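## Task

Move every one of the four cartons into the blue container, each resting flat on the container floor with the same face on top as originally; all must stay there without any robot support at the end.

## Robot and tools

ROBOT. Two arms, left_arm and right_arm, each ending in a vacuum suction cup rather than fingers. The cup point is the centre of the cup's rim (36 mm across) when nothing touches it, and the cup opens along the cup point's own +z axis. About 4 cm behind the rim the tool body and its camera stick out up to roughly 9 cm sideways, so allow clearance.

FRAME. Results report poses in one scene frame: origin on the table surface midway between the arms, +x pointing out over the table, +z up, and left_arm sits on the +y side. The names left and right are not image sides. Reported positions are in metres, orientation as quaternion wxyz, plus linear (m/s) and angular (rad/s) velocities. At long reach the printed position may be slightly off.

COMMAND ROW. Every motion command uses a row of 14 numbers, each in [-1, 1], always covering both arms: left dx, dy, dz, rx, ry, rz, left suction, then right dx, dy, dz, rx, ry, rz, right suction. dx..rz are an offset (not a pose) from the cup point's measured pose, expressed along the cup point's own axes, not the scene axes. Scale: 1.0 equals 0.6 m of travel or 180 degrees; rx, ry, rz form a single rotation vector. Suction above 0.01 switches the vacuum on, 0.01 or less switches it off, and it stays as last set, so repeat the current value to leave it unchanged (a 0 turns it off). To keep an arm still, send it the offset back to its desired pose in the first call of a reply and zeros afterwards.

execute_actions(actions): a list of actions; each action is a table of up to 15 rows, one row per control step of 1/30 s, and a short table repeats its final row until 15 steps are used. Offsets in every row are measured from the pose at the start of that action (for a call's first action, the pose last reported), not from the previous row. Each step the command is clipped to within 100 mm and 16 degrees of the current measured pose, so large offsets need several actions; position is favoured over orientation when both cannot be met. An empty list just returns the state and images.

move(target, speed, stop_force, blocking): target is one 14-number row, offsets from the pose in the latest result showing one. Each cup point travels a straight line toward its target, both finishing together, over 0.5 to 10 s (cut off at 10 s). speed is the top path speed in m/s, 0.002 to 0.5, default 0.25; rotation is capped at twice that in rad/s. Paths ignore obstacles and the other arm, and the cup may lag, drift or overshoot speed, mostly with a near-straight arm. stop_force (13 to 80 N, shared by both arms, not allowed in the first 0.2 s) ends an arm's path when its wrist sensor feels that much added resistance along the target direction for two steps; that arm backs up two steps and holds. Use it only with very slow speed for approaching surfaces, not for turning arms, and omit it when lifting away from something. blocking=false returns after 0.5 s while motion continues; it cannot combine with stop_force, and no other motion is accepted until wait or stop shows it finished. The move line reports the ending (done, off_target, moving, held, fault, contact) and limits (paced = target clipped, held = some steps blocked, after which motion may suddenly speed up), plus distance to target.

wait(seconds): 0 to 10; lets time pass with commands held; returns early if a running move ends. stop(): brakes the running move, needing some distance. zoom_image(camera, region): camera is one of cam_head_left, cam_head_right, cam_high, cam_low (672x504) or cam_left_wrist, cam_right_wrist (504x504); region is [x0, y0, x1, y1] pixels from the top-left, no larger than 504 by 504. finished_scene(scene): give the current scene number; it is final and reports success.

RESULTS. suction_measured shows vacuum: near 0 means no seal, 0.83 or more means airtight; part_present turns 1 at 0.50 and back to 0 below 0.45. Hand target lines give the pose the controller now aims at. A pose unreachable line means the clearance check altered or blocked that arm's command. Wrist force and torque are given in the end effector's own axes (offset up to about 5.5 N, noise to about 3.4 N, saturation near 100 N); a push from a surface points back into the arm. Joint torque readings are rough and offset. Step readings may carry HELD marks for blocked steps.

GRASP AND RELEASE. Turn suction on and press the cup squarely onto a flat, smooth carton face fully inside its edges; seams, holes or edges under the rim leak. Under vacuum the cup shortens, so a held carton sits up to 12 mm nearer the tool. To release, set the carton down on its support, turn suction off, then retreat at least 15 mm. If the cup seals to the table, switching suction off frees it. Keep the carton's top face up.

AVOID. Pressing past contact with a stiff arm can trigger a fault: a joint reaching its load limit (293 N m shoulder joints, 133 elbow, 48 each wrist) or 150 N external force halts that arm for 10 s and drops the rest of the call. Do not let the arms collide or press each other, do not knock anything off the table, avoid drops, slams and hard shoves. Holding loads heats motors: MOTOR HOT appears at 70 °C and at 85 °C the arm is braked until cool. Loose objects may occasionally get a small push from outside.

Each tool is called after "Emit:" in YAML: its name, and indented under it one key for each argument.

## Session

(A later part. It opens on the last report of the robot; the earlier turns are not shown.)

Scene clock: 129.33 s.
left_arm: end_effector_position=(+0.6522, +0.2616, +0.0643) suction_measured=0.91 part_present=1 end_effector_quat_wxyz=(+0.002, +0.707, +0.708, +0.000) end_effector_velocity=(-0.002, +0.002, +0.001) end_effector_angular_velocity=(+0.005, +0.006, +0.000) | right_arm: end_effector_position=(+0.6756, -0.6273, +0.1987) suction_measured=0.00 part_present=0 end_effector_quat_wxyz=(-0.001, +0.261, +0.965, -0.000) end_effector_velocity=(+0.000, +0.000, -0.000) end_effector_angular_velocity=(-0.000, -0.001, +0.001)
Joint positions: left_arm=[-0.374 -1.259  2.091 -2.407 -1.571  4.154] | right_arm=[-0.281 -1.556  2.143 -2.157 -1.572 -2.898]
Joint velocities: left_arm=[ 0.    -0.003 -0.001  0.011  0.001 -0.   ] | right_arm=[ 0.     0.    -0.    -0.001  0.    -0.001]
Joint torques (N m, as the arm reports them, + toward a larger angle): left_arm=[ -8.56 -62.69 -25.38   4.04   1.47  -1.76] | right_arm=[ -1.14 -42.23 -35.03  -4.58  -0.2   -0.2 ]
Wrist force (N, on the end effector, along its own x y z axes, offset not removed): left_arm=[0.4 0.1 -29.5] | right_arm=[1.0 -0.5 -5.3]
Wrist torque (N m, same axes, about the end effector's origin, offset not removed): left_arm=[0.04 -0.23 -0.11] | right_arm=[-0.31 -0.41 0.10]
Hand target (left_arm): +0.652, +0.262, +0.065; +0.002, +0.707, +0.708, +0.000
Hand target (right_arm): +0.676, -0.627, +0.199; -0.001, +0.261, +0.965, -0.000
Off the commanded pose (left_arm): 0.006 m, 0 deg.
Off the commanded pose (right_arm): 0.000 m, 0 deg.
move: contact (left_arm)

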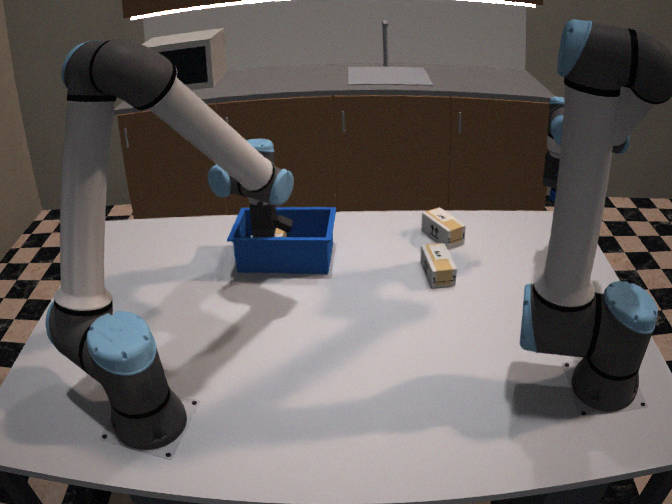

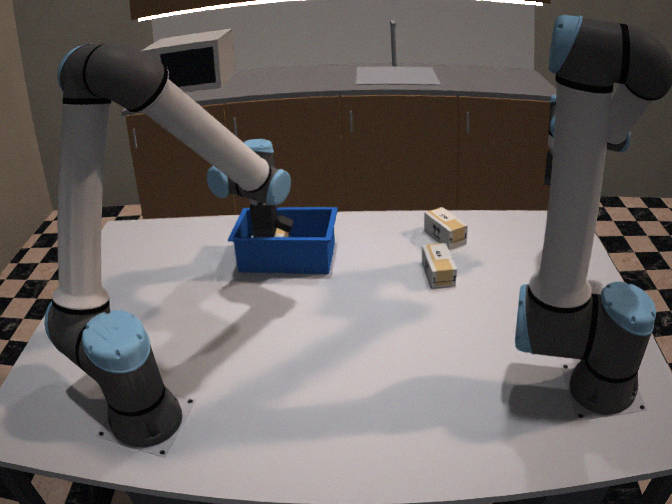

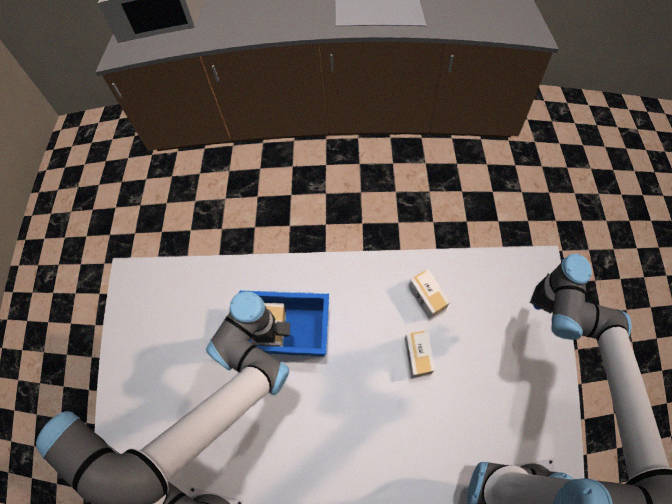

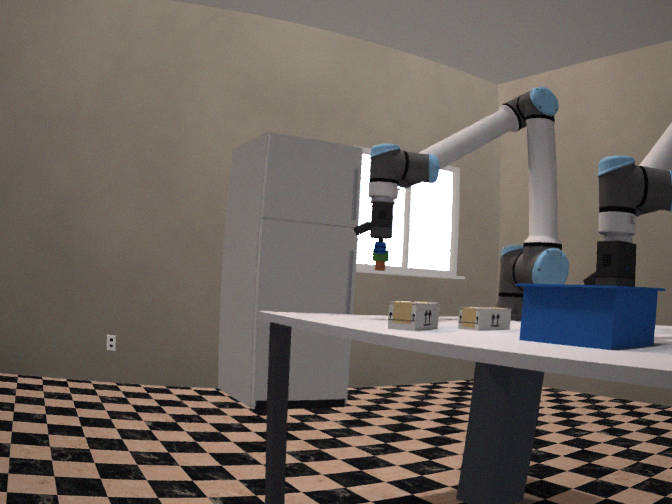

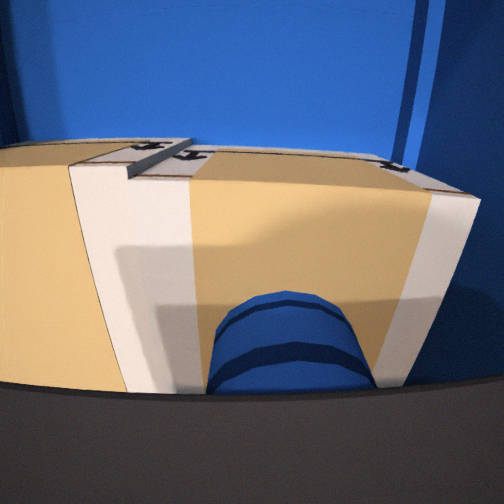

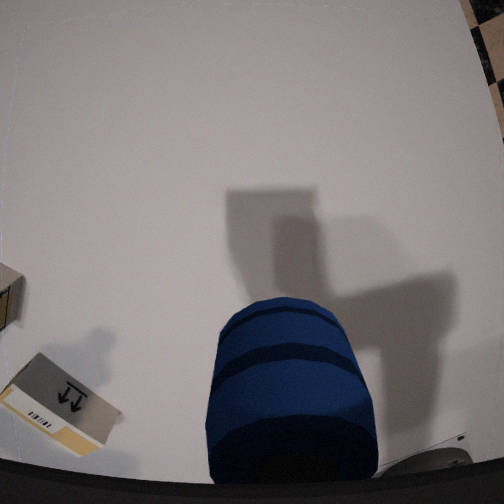

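Emit:
execute_actions:
  actions:
    - [[0,0,-0.002,0,0,0,0,0,0,0,0,0,0,0]]

Emit:
move:
  target: [0,0,-0.217,0,0,0,0,0,0,0,0,0,0,0]

Emit:
move:
  target: [-0.867,-0.063,0,0,0,-0.05,0,0,0,0,0,0,0,0]
  speed: 0.35

Scene clock: 134.77 s.
left_arm: end_effector_position=(+0.6522, +0.2616, +0.0655) suction_measured=0.00 part_present=0 end_effector_quat_wxyz=(+0.002, +0.707, +0.708, +0.000) end_effector_velocity=(-0.000, +0.000, -0.000) end_effector_angular_velocity=(+0.001, +0.000, -0.000) | right_arm: end_effector_position=(+0.6756, -0.6273, +0.1987) suction_measured=0.00 part_present=0 end_effector_quat_wxyz=(-0.001, +0.261, +0.965, -0.000) end_effector_velocity=(+0.000, -0.000, +0.000) end_effector_angular_velocity=(-0.001, -0.000, -0.001)
Joint positions: left_arm=[-0.374 -1.261  2.09  -2.405 -1.571  4.154] | right_arm=[-0.281 -1.556  2.143 -2.157 -1.572 -2.898]
Joint velocities: left_arm=[ 0.    -0.     0.     0.001  0.001  0.   ] | right_arm=[-0.    -0.    -0.    -0.    -0.001  0.   ]
Joint torques (N m, as the arm reports them, + toward a larger angle): left_arm=[-11.42 -76.41 -34.99   1.61   1.85  -2.42] | right_arm=[ -0.83 -40.13 -36.34  -4.27   0.    -0.28]
Wrist force (N, on the end effector, along its own x y z axes, offset not removed): left_arm=[0.1 0.2 -13.1] | right_arm=[0.9 -1.0 -0.9]
Wrist torque (N m, same axes, about the end effector's origin, offset not removed): left_arm=[0.07 -0.40 -0.16] | right_arm=[-0.25 -0.32 0.08]
Hand target (left_arm): +0.652, +0.262, +0.066; +0.002, +0.707, +0.708, +0.000
Hand target (right_arm): +0.676, -0.627, +0.199; -0.001, +0.261, +0.965, -0.000
Off the commanded pose (left_arm): 0.000 m, 0 deg.
Off the commanded pose (right_arm): 0.000 m, 0 deg.
Step readings (end_effector_position):
0: left_arm (+0.6522, +0.2617, +0.0647) | right_arm (+0.6756, -0.6273, +0.1987)
1: left_arm (+0.6522, +0.2617, +0.0647) | right_arm (+0.6756, -0.6273, +0.1987)
2: left_arm (+0.6522, +0.2616, +0.0649) | right_arm (+0.6756, -0.6273, +0.1987)
4: left_arm (+0.6523, +0.2616, +0.0652) | right_arm (+0.6756, -0.6273, +0.1987)
8: left_arm (+0.6522, +0.2616, +0.0655) | right_arm (+0.6756, -0.6273, +0.1987)
15: end_effector_position above

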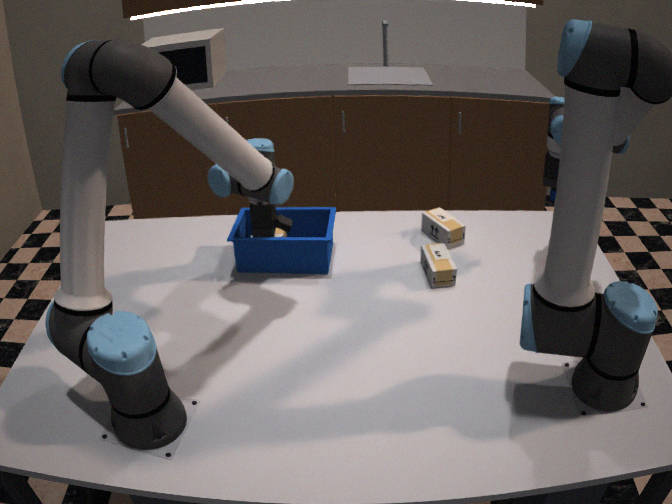

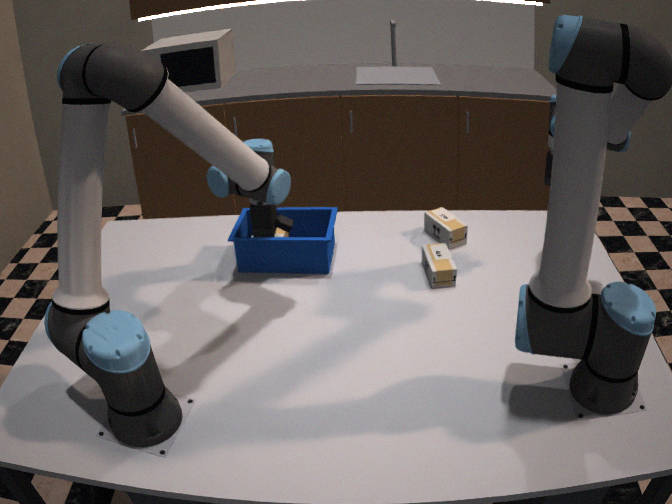

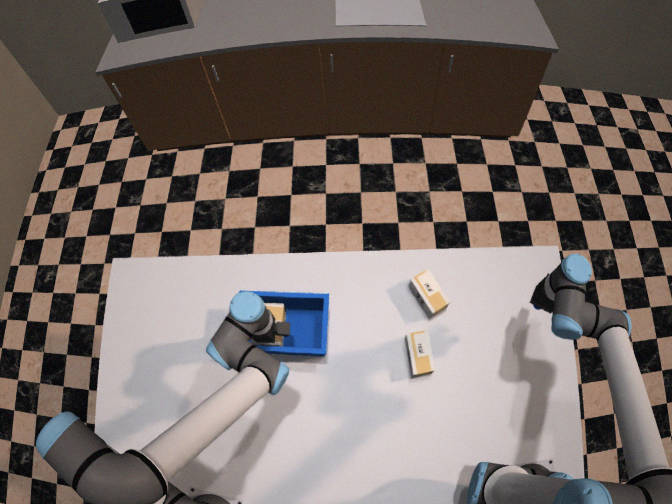

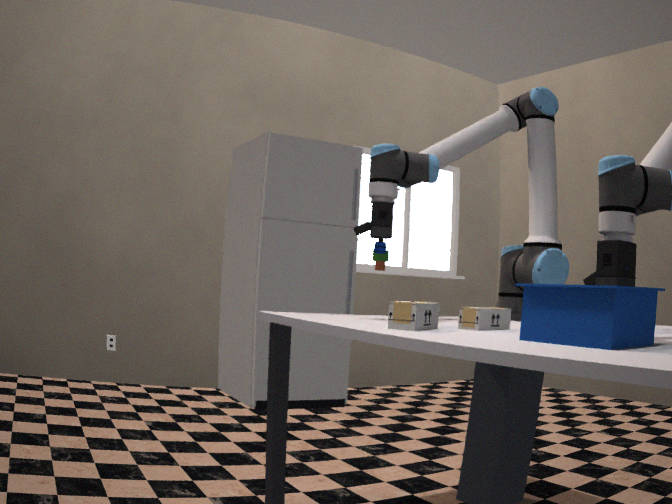

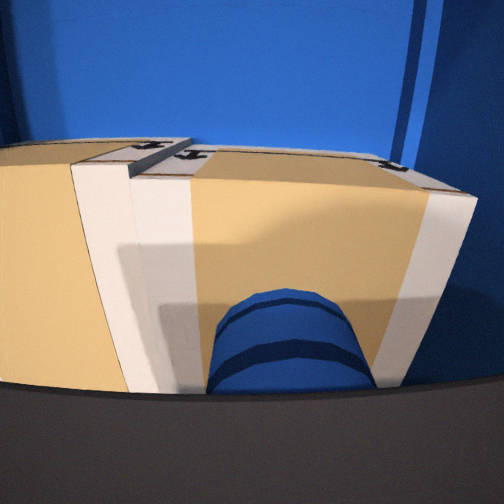

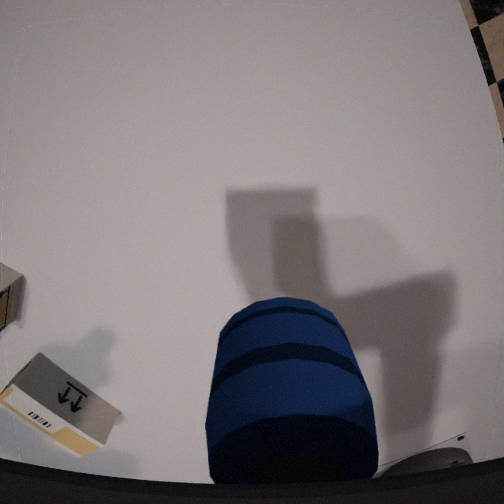

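Scene clock: 135.87 s.
left_arm: end_effector_position=(+0.6518, +0.2619, +0.1956) suction_measured=0.00 part_present=0 end_effector_quat_wxyz=(+0.002, +0.707, +0.708, +0.000) end_effector_velocity=(+0.000, -0.000, +0.002) end_effector_angular_velocity=(-0.000, +0.000, -0.000) | right_arm: end_effector_position=(+0.6756, -0.6273, +0.1987) suction_measured=0.00 part_present=0 end_effector_quat_wxyz=(-0.001, +0.261, +0.965, -0.000) end_effector_velocity=(-0.000, -0.001, -0.000) end_effector_angular_velocity=(+0.000, +0.000, -0.000)
Joint positions: left_arm=[-0.374 -1.416  1.996 -2.156 -1.571  4.154] | right_arm=[-0.281 -1.556  2.143 -2.157 -1.572 -2.898]
Joint velocities: left_arm=[ 0.    -0.001 -0.002  0.004 -0.     0.   ] | right_arm=[-0.001 -0.     0.     0.001 -0.    -0.001]
Joint torques (N m, as the arm reports them, + toward a larger angle): left_arm=[ -8.97 -80.61 -46.81  -0.51  -0.9   -2.77] | right_arm=[ -1.81 -42.25 -34.31  -4.15  -0.26  -0.28]
Wrist force (N, on the end effector, along its own x y z axes, offset not removed): left_arm=[0.2 -0.1 1.0] | right_arm=[-1.2 -1.2 -2.2]
Wrist torque (N m, same axes, about the end effector's origin, offset not removed): left_arm=[0.15 -0.27 -0.12] | right_arm=[-0.38 -0.14 -0.03]
Hand target (left_arm): +0.652, +0.262, +0.196; +0.002, +0.707, +0.708, +0.000
Hand target (right_arm): +0.676, -0.627, +0.199; -0.001, +0.261, +0.965, -0.000
Off the commanded pose (left_arm): 0.000 m, 0 deg.
Off the commanded pose (right_arm): 0.000 m, 0 deg.
move: done

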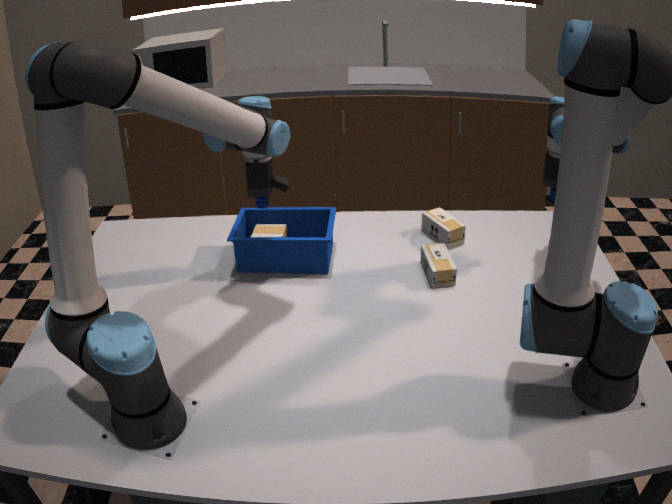

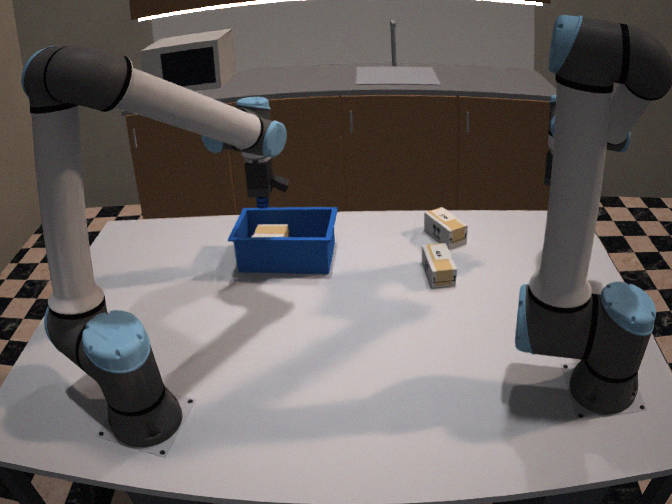

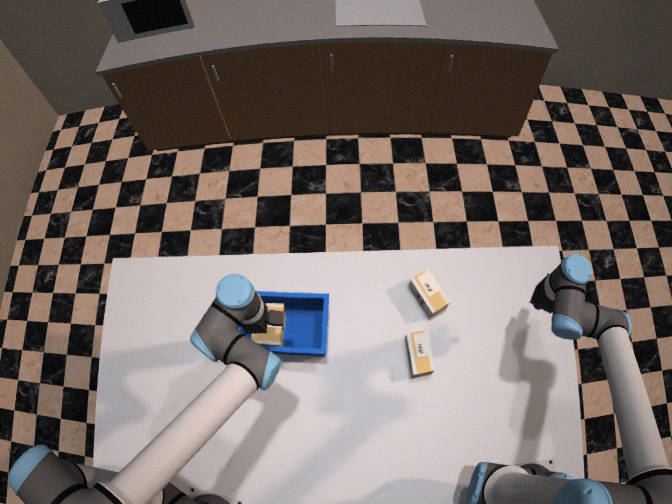

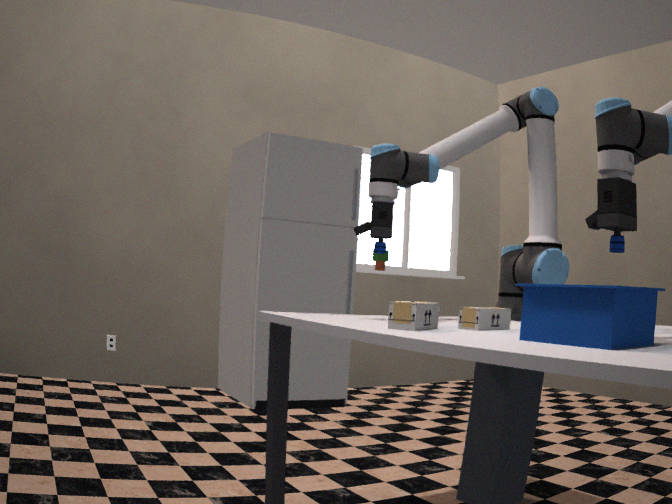

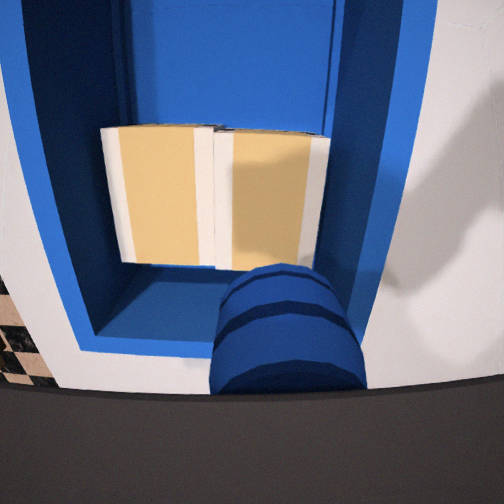

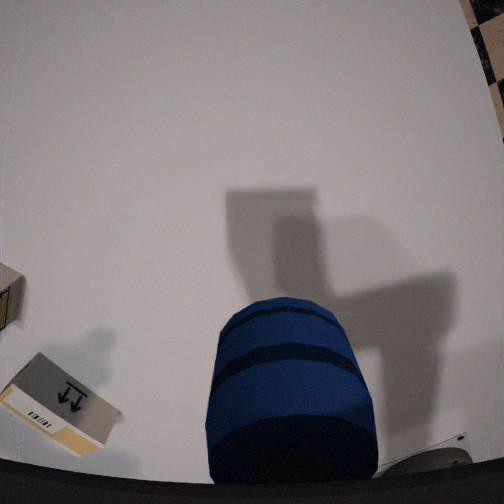

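Scene clock: 138.00 s.
left_arm: end_effector_position=(+0.6147, -0.2583, +0.1963) suction_measured=0.00 part_present=0 end_effector_quat_wxyz=(+0.002, +0.649, +0.761, -0.000) end_effector_velocity=(+0.000, -0.002, -0.000) end_effector_angular_velocity=(-0.000, +0.000, -0.000) | right_arm: end_effector_position=(+0.6756, -0.6273, +0.1987) suction_measured=0.00 part_present=0 end_effector_quat_wxyz=(-0.001, +0.261, +0.965, -0.000) end_effector_velocity=(-0.000, +0.000, -0.000) end_effector_angular_velocity=(-0.000, +0.001, -0.001)
Joint positions: left_arm=[-0.85  -1.022  1.436 -1.989 -1.57   3.521] | right_arm=[-0.281 -1.556  2.143 -2.157 -1.572 -2.898]
Joint velocities: left_arm=[-0.001  0.003 -0.004  0.001 -0.    -0.001] | right_arm=[ 0.     0.     0.     0.    -0.     0.001]
Joint torques (N m, as the arm reports them, + toward a larger angle): left_arm=[-12.21 -74.49 -51.01  -1.39   1.54  -3.22] | right_arm=[ -0.88 -42.28 -36.32  -4.31  -0.75  -0.43]
Wrist force (N, on the end effector, along its own x y z axes, offset not removed): left_arm=[0.9 -0.5 0.6] | right_arm=[0.7 -3.8 -0.3]
Wrist torque (N m, same axes, about the end effector's origin, offset not removed): left_arm=[-0.04 -0.37 -0.17] | right_arm=[-0.82 -0.27 0.03]
Hand target (left_arm): +0.615, -0.258, +0.196; +0.002, +0.649, +0.761, -0.000
Hand target (right_arm): +0.676, -0.627, +0.199; -0.001, +0.261, +0.965, -0.000
Off the commanded pose (left_arm): 0.001 m, 0 deg.
Off the commanded pose (right_arm): 0.000 m, 0 deg.
move: done

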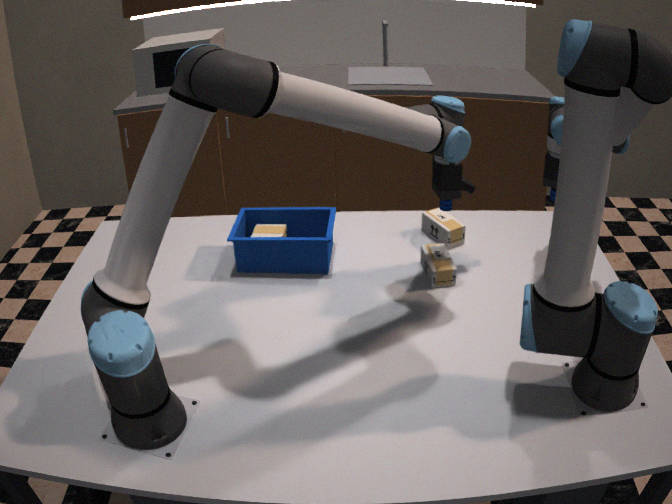

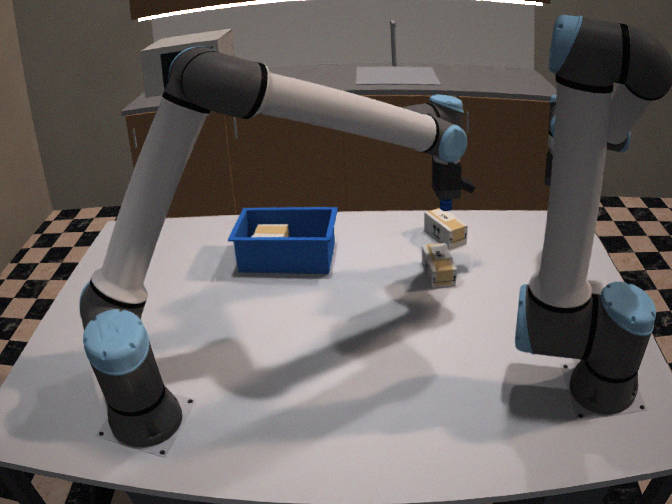

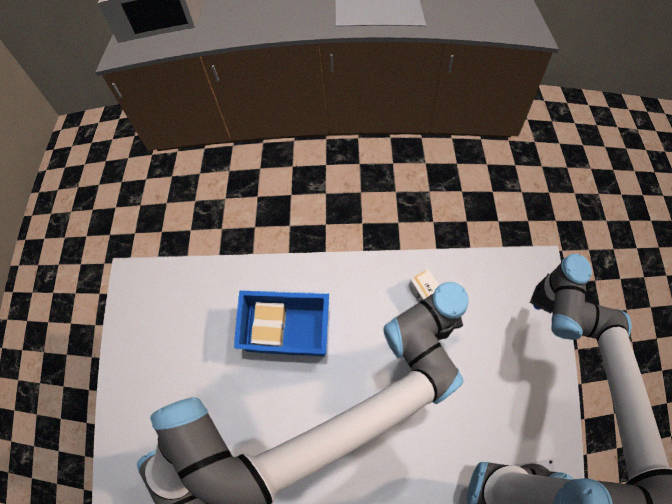

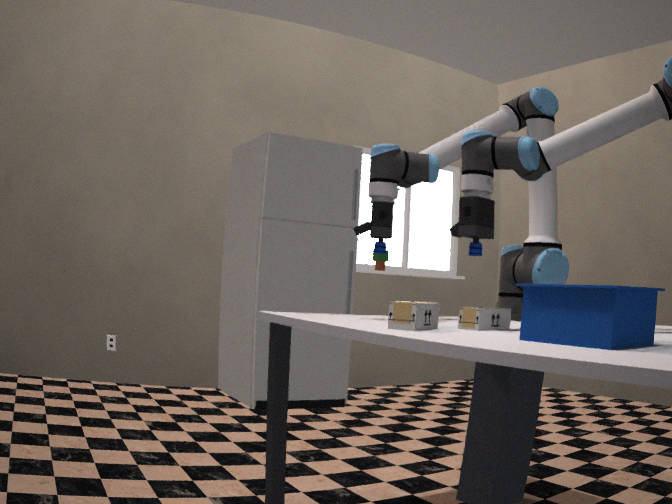

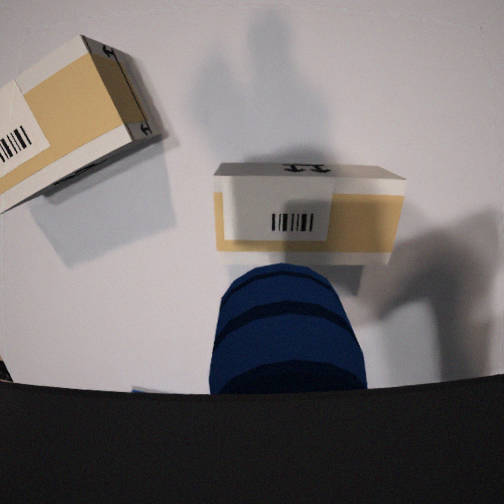

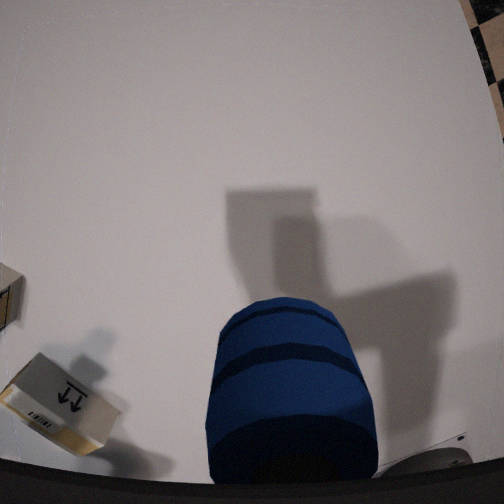

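Emit:
move:
  target: [0.02,-0.026,0.212,0,0,0,0,0,0,0,0,0,0,0]

Emit:
move:
  target: [0,0,0.05,0,0,0,1,0,0,0,0,0,0,0]
  speed: 0.015
  stop_force: 13

Scene clock: 142.93 s.
left_arm: end_effector_position=(+0.5977, -0.2492, +0.0692) suction_measured=0.00 part_present=0 end_effector_quat_wxyz=(+0.002, +0.649, +0.761, -0.000) end_effector_velocity=(+0.000, +0.000, -0.002) end_effector_angular_velocity=(-0.000, -0.001, -0.000) | right_arm: end_effector_position=(+0.6756, -0.6273, +0.1987) suction_measured=0.00 part_present=0 end_effector_quat_wxyz=(-0.001, +0.261, +0.965, -0.000) end_effector_velocity=(+0.000, -0.000, -0.000) end_effector_angular_velocity=(-0.000, -0.000, -0.000)
Joint positions: left_arm=[-0.861 -0.945  1.563 -2.193 -1.57   3.51 ] | right_arm=[-0.281 -1.556  2.143 -2.157 -1.572 -2.898]
Joint velocities: left_arm=[ 0.     0.001  0.001 -0.003  0.001  0.   ] | right_arm=[-0.001  0.    -0.    -0.     0.    -0.001]
Joint torques (N m, as the arm reports them, + toward a larger angle): left_arm=[-11.42 -72.78 -30.35  -7.98   1.75  -2.24] | right_arm=[  3.41 -39.   -36.36  -3.91  -0.1   -0.38]
Wrist force (N, on the end effector, along its own x y z axes, offset not removed): left_arm=[1.4 -1.4 1.4] | right_arm=[-0.1 1.1 -0.9]
Wrist torque (N m, same axes, about the end effector's origin, offset not removed): left_arm=[-0.21 -0.43 -0.06] | right_arm=[-0.10 -0.22 0.14]
Hand target (left_arm): +0.598, -0.249, +0.069; +0.002, +0.649, +0.761, -0.000
Hand target (right_arm): +0.676, -0.627, +0.199; -0.001, +0.261, +0.965, -0.000
Off the commanded pose (left_arm): 0.000 m, 0 deg.
Off the commanded pose (right_arm): 0.000 m, 0 deg.
move: done

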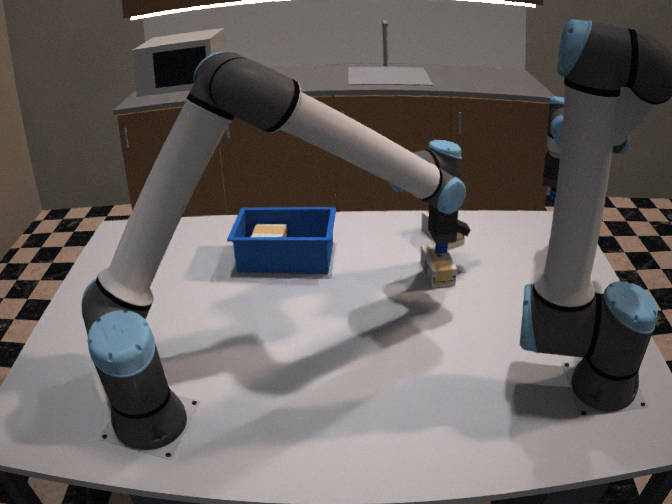

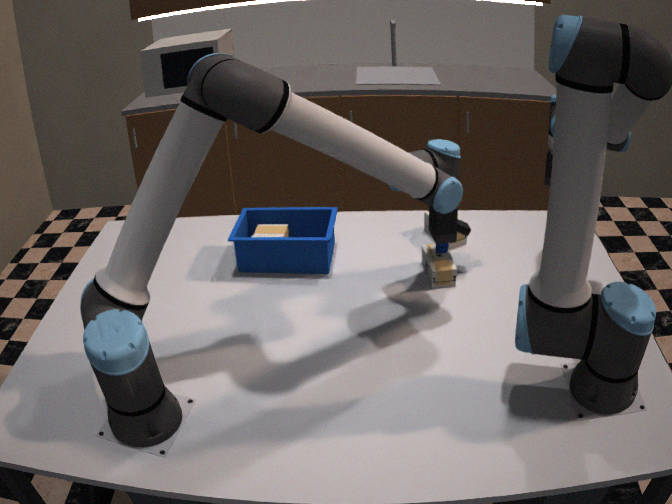

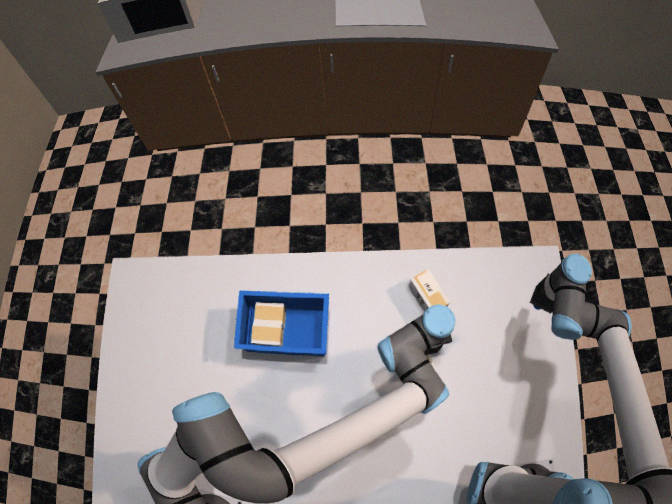

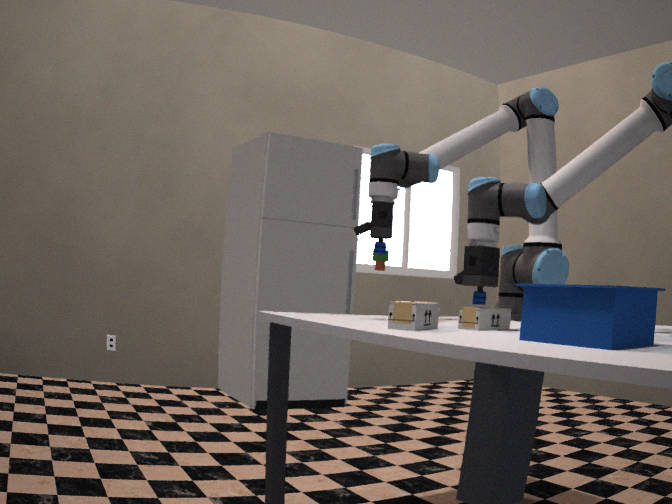

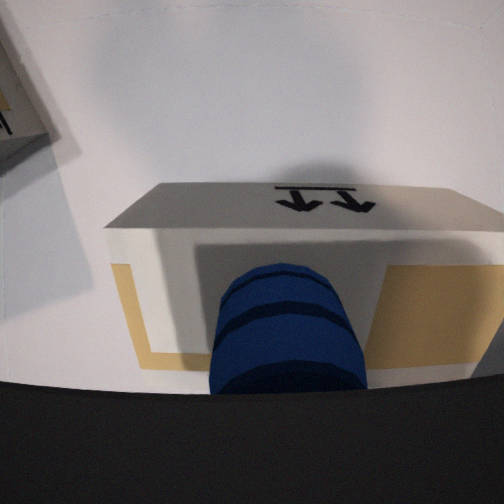

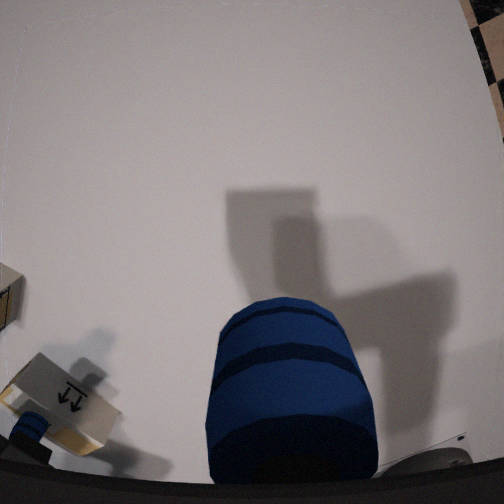

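Scene clock: 144.83 s.
left_arm: end_effector_position=(+0.5977, -0.2493, +0.0467) suction_measured=0.91 part_present=1 end_effector_quat_wxyz=(+0.002, +0.649, +0.761, -0.000) end_effector_velocity=(-0.001, +0.002, +0.001) end_effector_angular_velocity=(+0.006, +0.002, -0.001) | right_arm: end_effector_position=(+0.6756, -0.6273, +0.1987) suction_measured=0.00 part_present=0 end_effector_quat_wxyz=(-0.001, +0.261, +0.965, -0.000) end_effector_velocity=(+0.000, +0.001, +0.000) end_effector_angular_velocity=(-0.000, -0.001, +0.002)
Joint positions: left_arm=[-0.861 -0.923  1.573 -2.225 -1.57   3.51 ] | right_arm=[-0.281 -1.556  2.143 -2.157 -1.572 -2.898]
Joint velocities: left_arm=[-0.    -0.002  0.     0.009  0.001  0.   ] | right_arm=[ 0.001 -0.    -0.    -0.     0.    -0.001]
Joint torques (N m, as the arm reports them, + toward a larger angle): left_arm=[ 13.44 -82.29 -31.97   0.97  -0.54   2.09] | right_arm=[  1.61 -38.59 -36.32  -4.23  -0.34  -0.37]
Wrist force (N, on the end effector, along its own x y z axes, offset not removed): left_arm=[14.3 -8.4 -39.9] | right_arm=[0.3 -1.0 -0.2]
Wrist torque (N m, same axes, about the end effector's origin, offset not removed): left_arm=[-0.15 -0.52 -0.08] | right_arm=[-0.32 -0.05 -0.10]
Hand target (left_arm): +0.598, -0.249, +0.047; +0.002, +0.649, +0.761, -0.000
Hand target (right_arm): +0.676, -0.627, +0.199; -0.001, +0.261, +0.965, -0.000
Off the commanded pose (left_arm): 0.007 m, 0 deg.
Off the commanded pose (right_arm): 0.000 m, 0 deg.
move: contact (left_arm)

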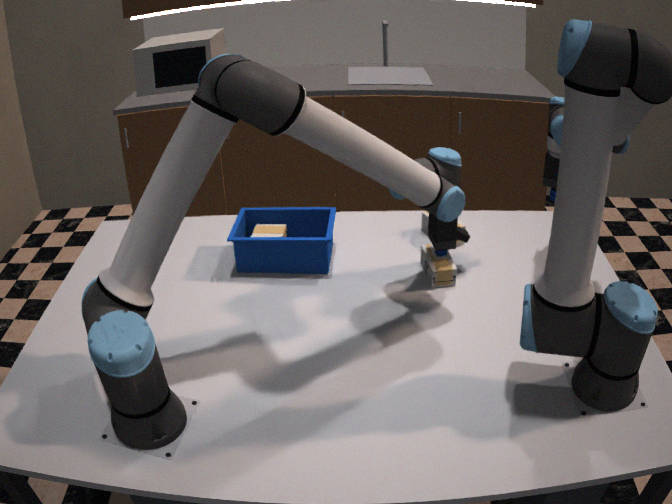

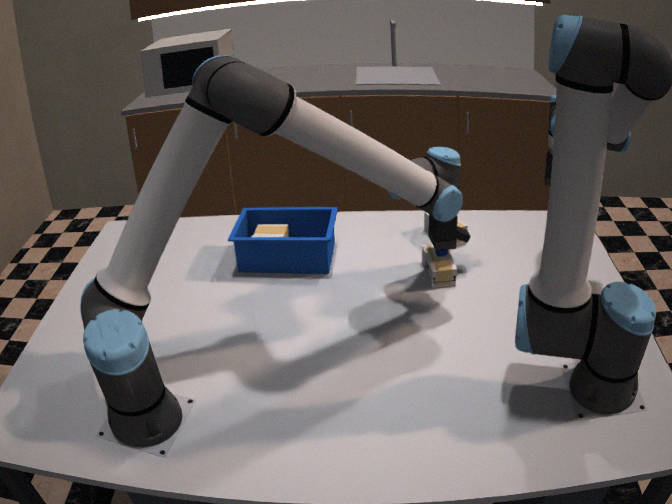

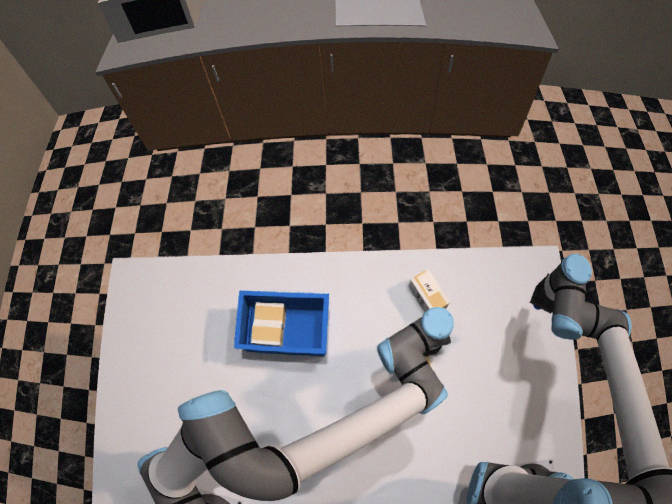

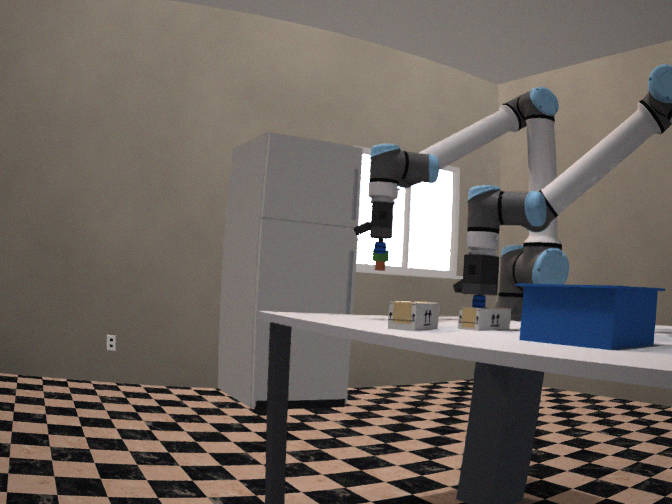

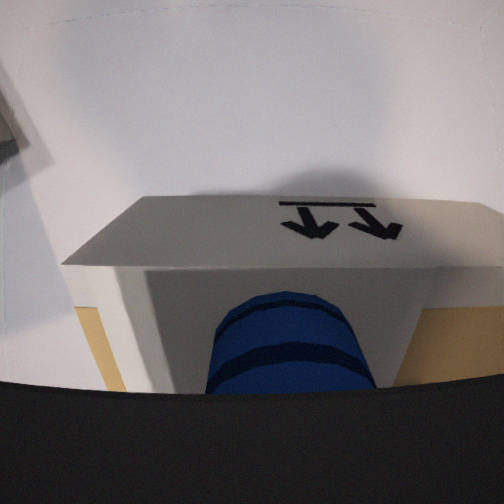

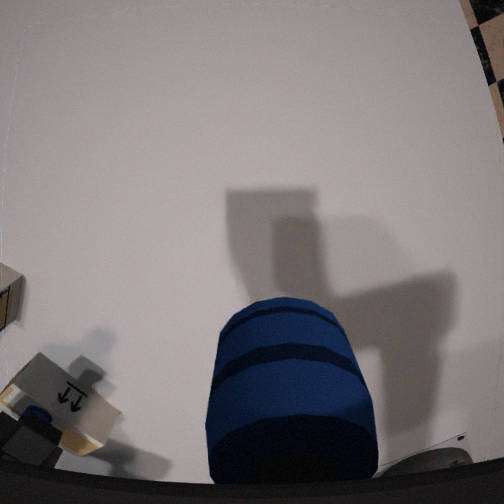

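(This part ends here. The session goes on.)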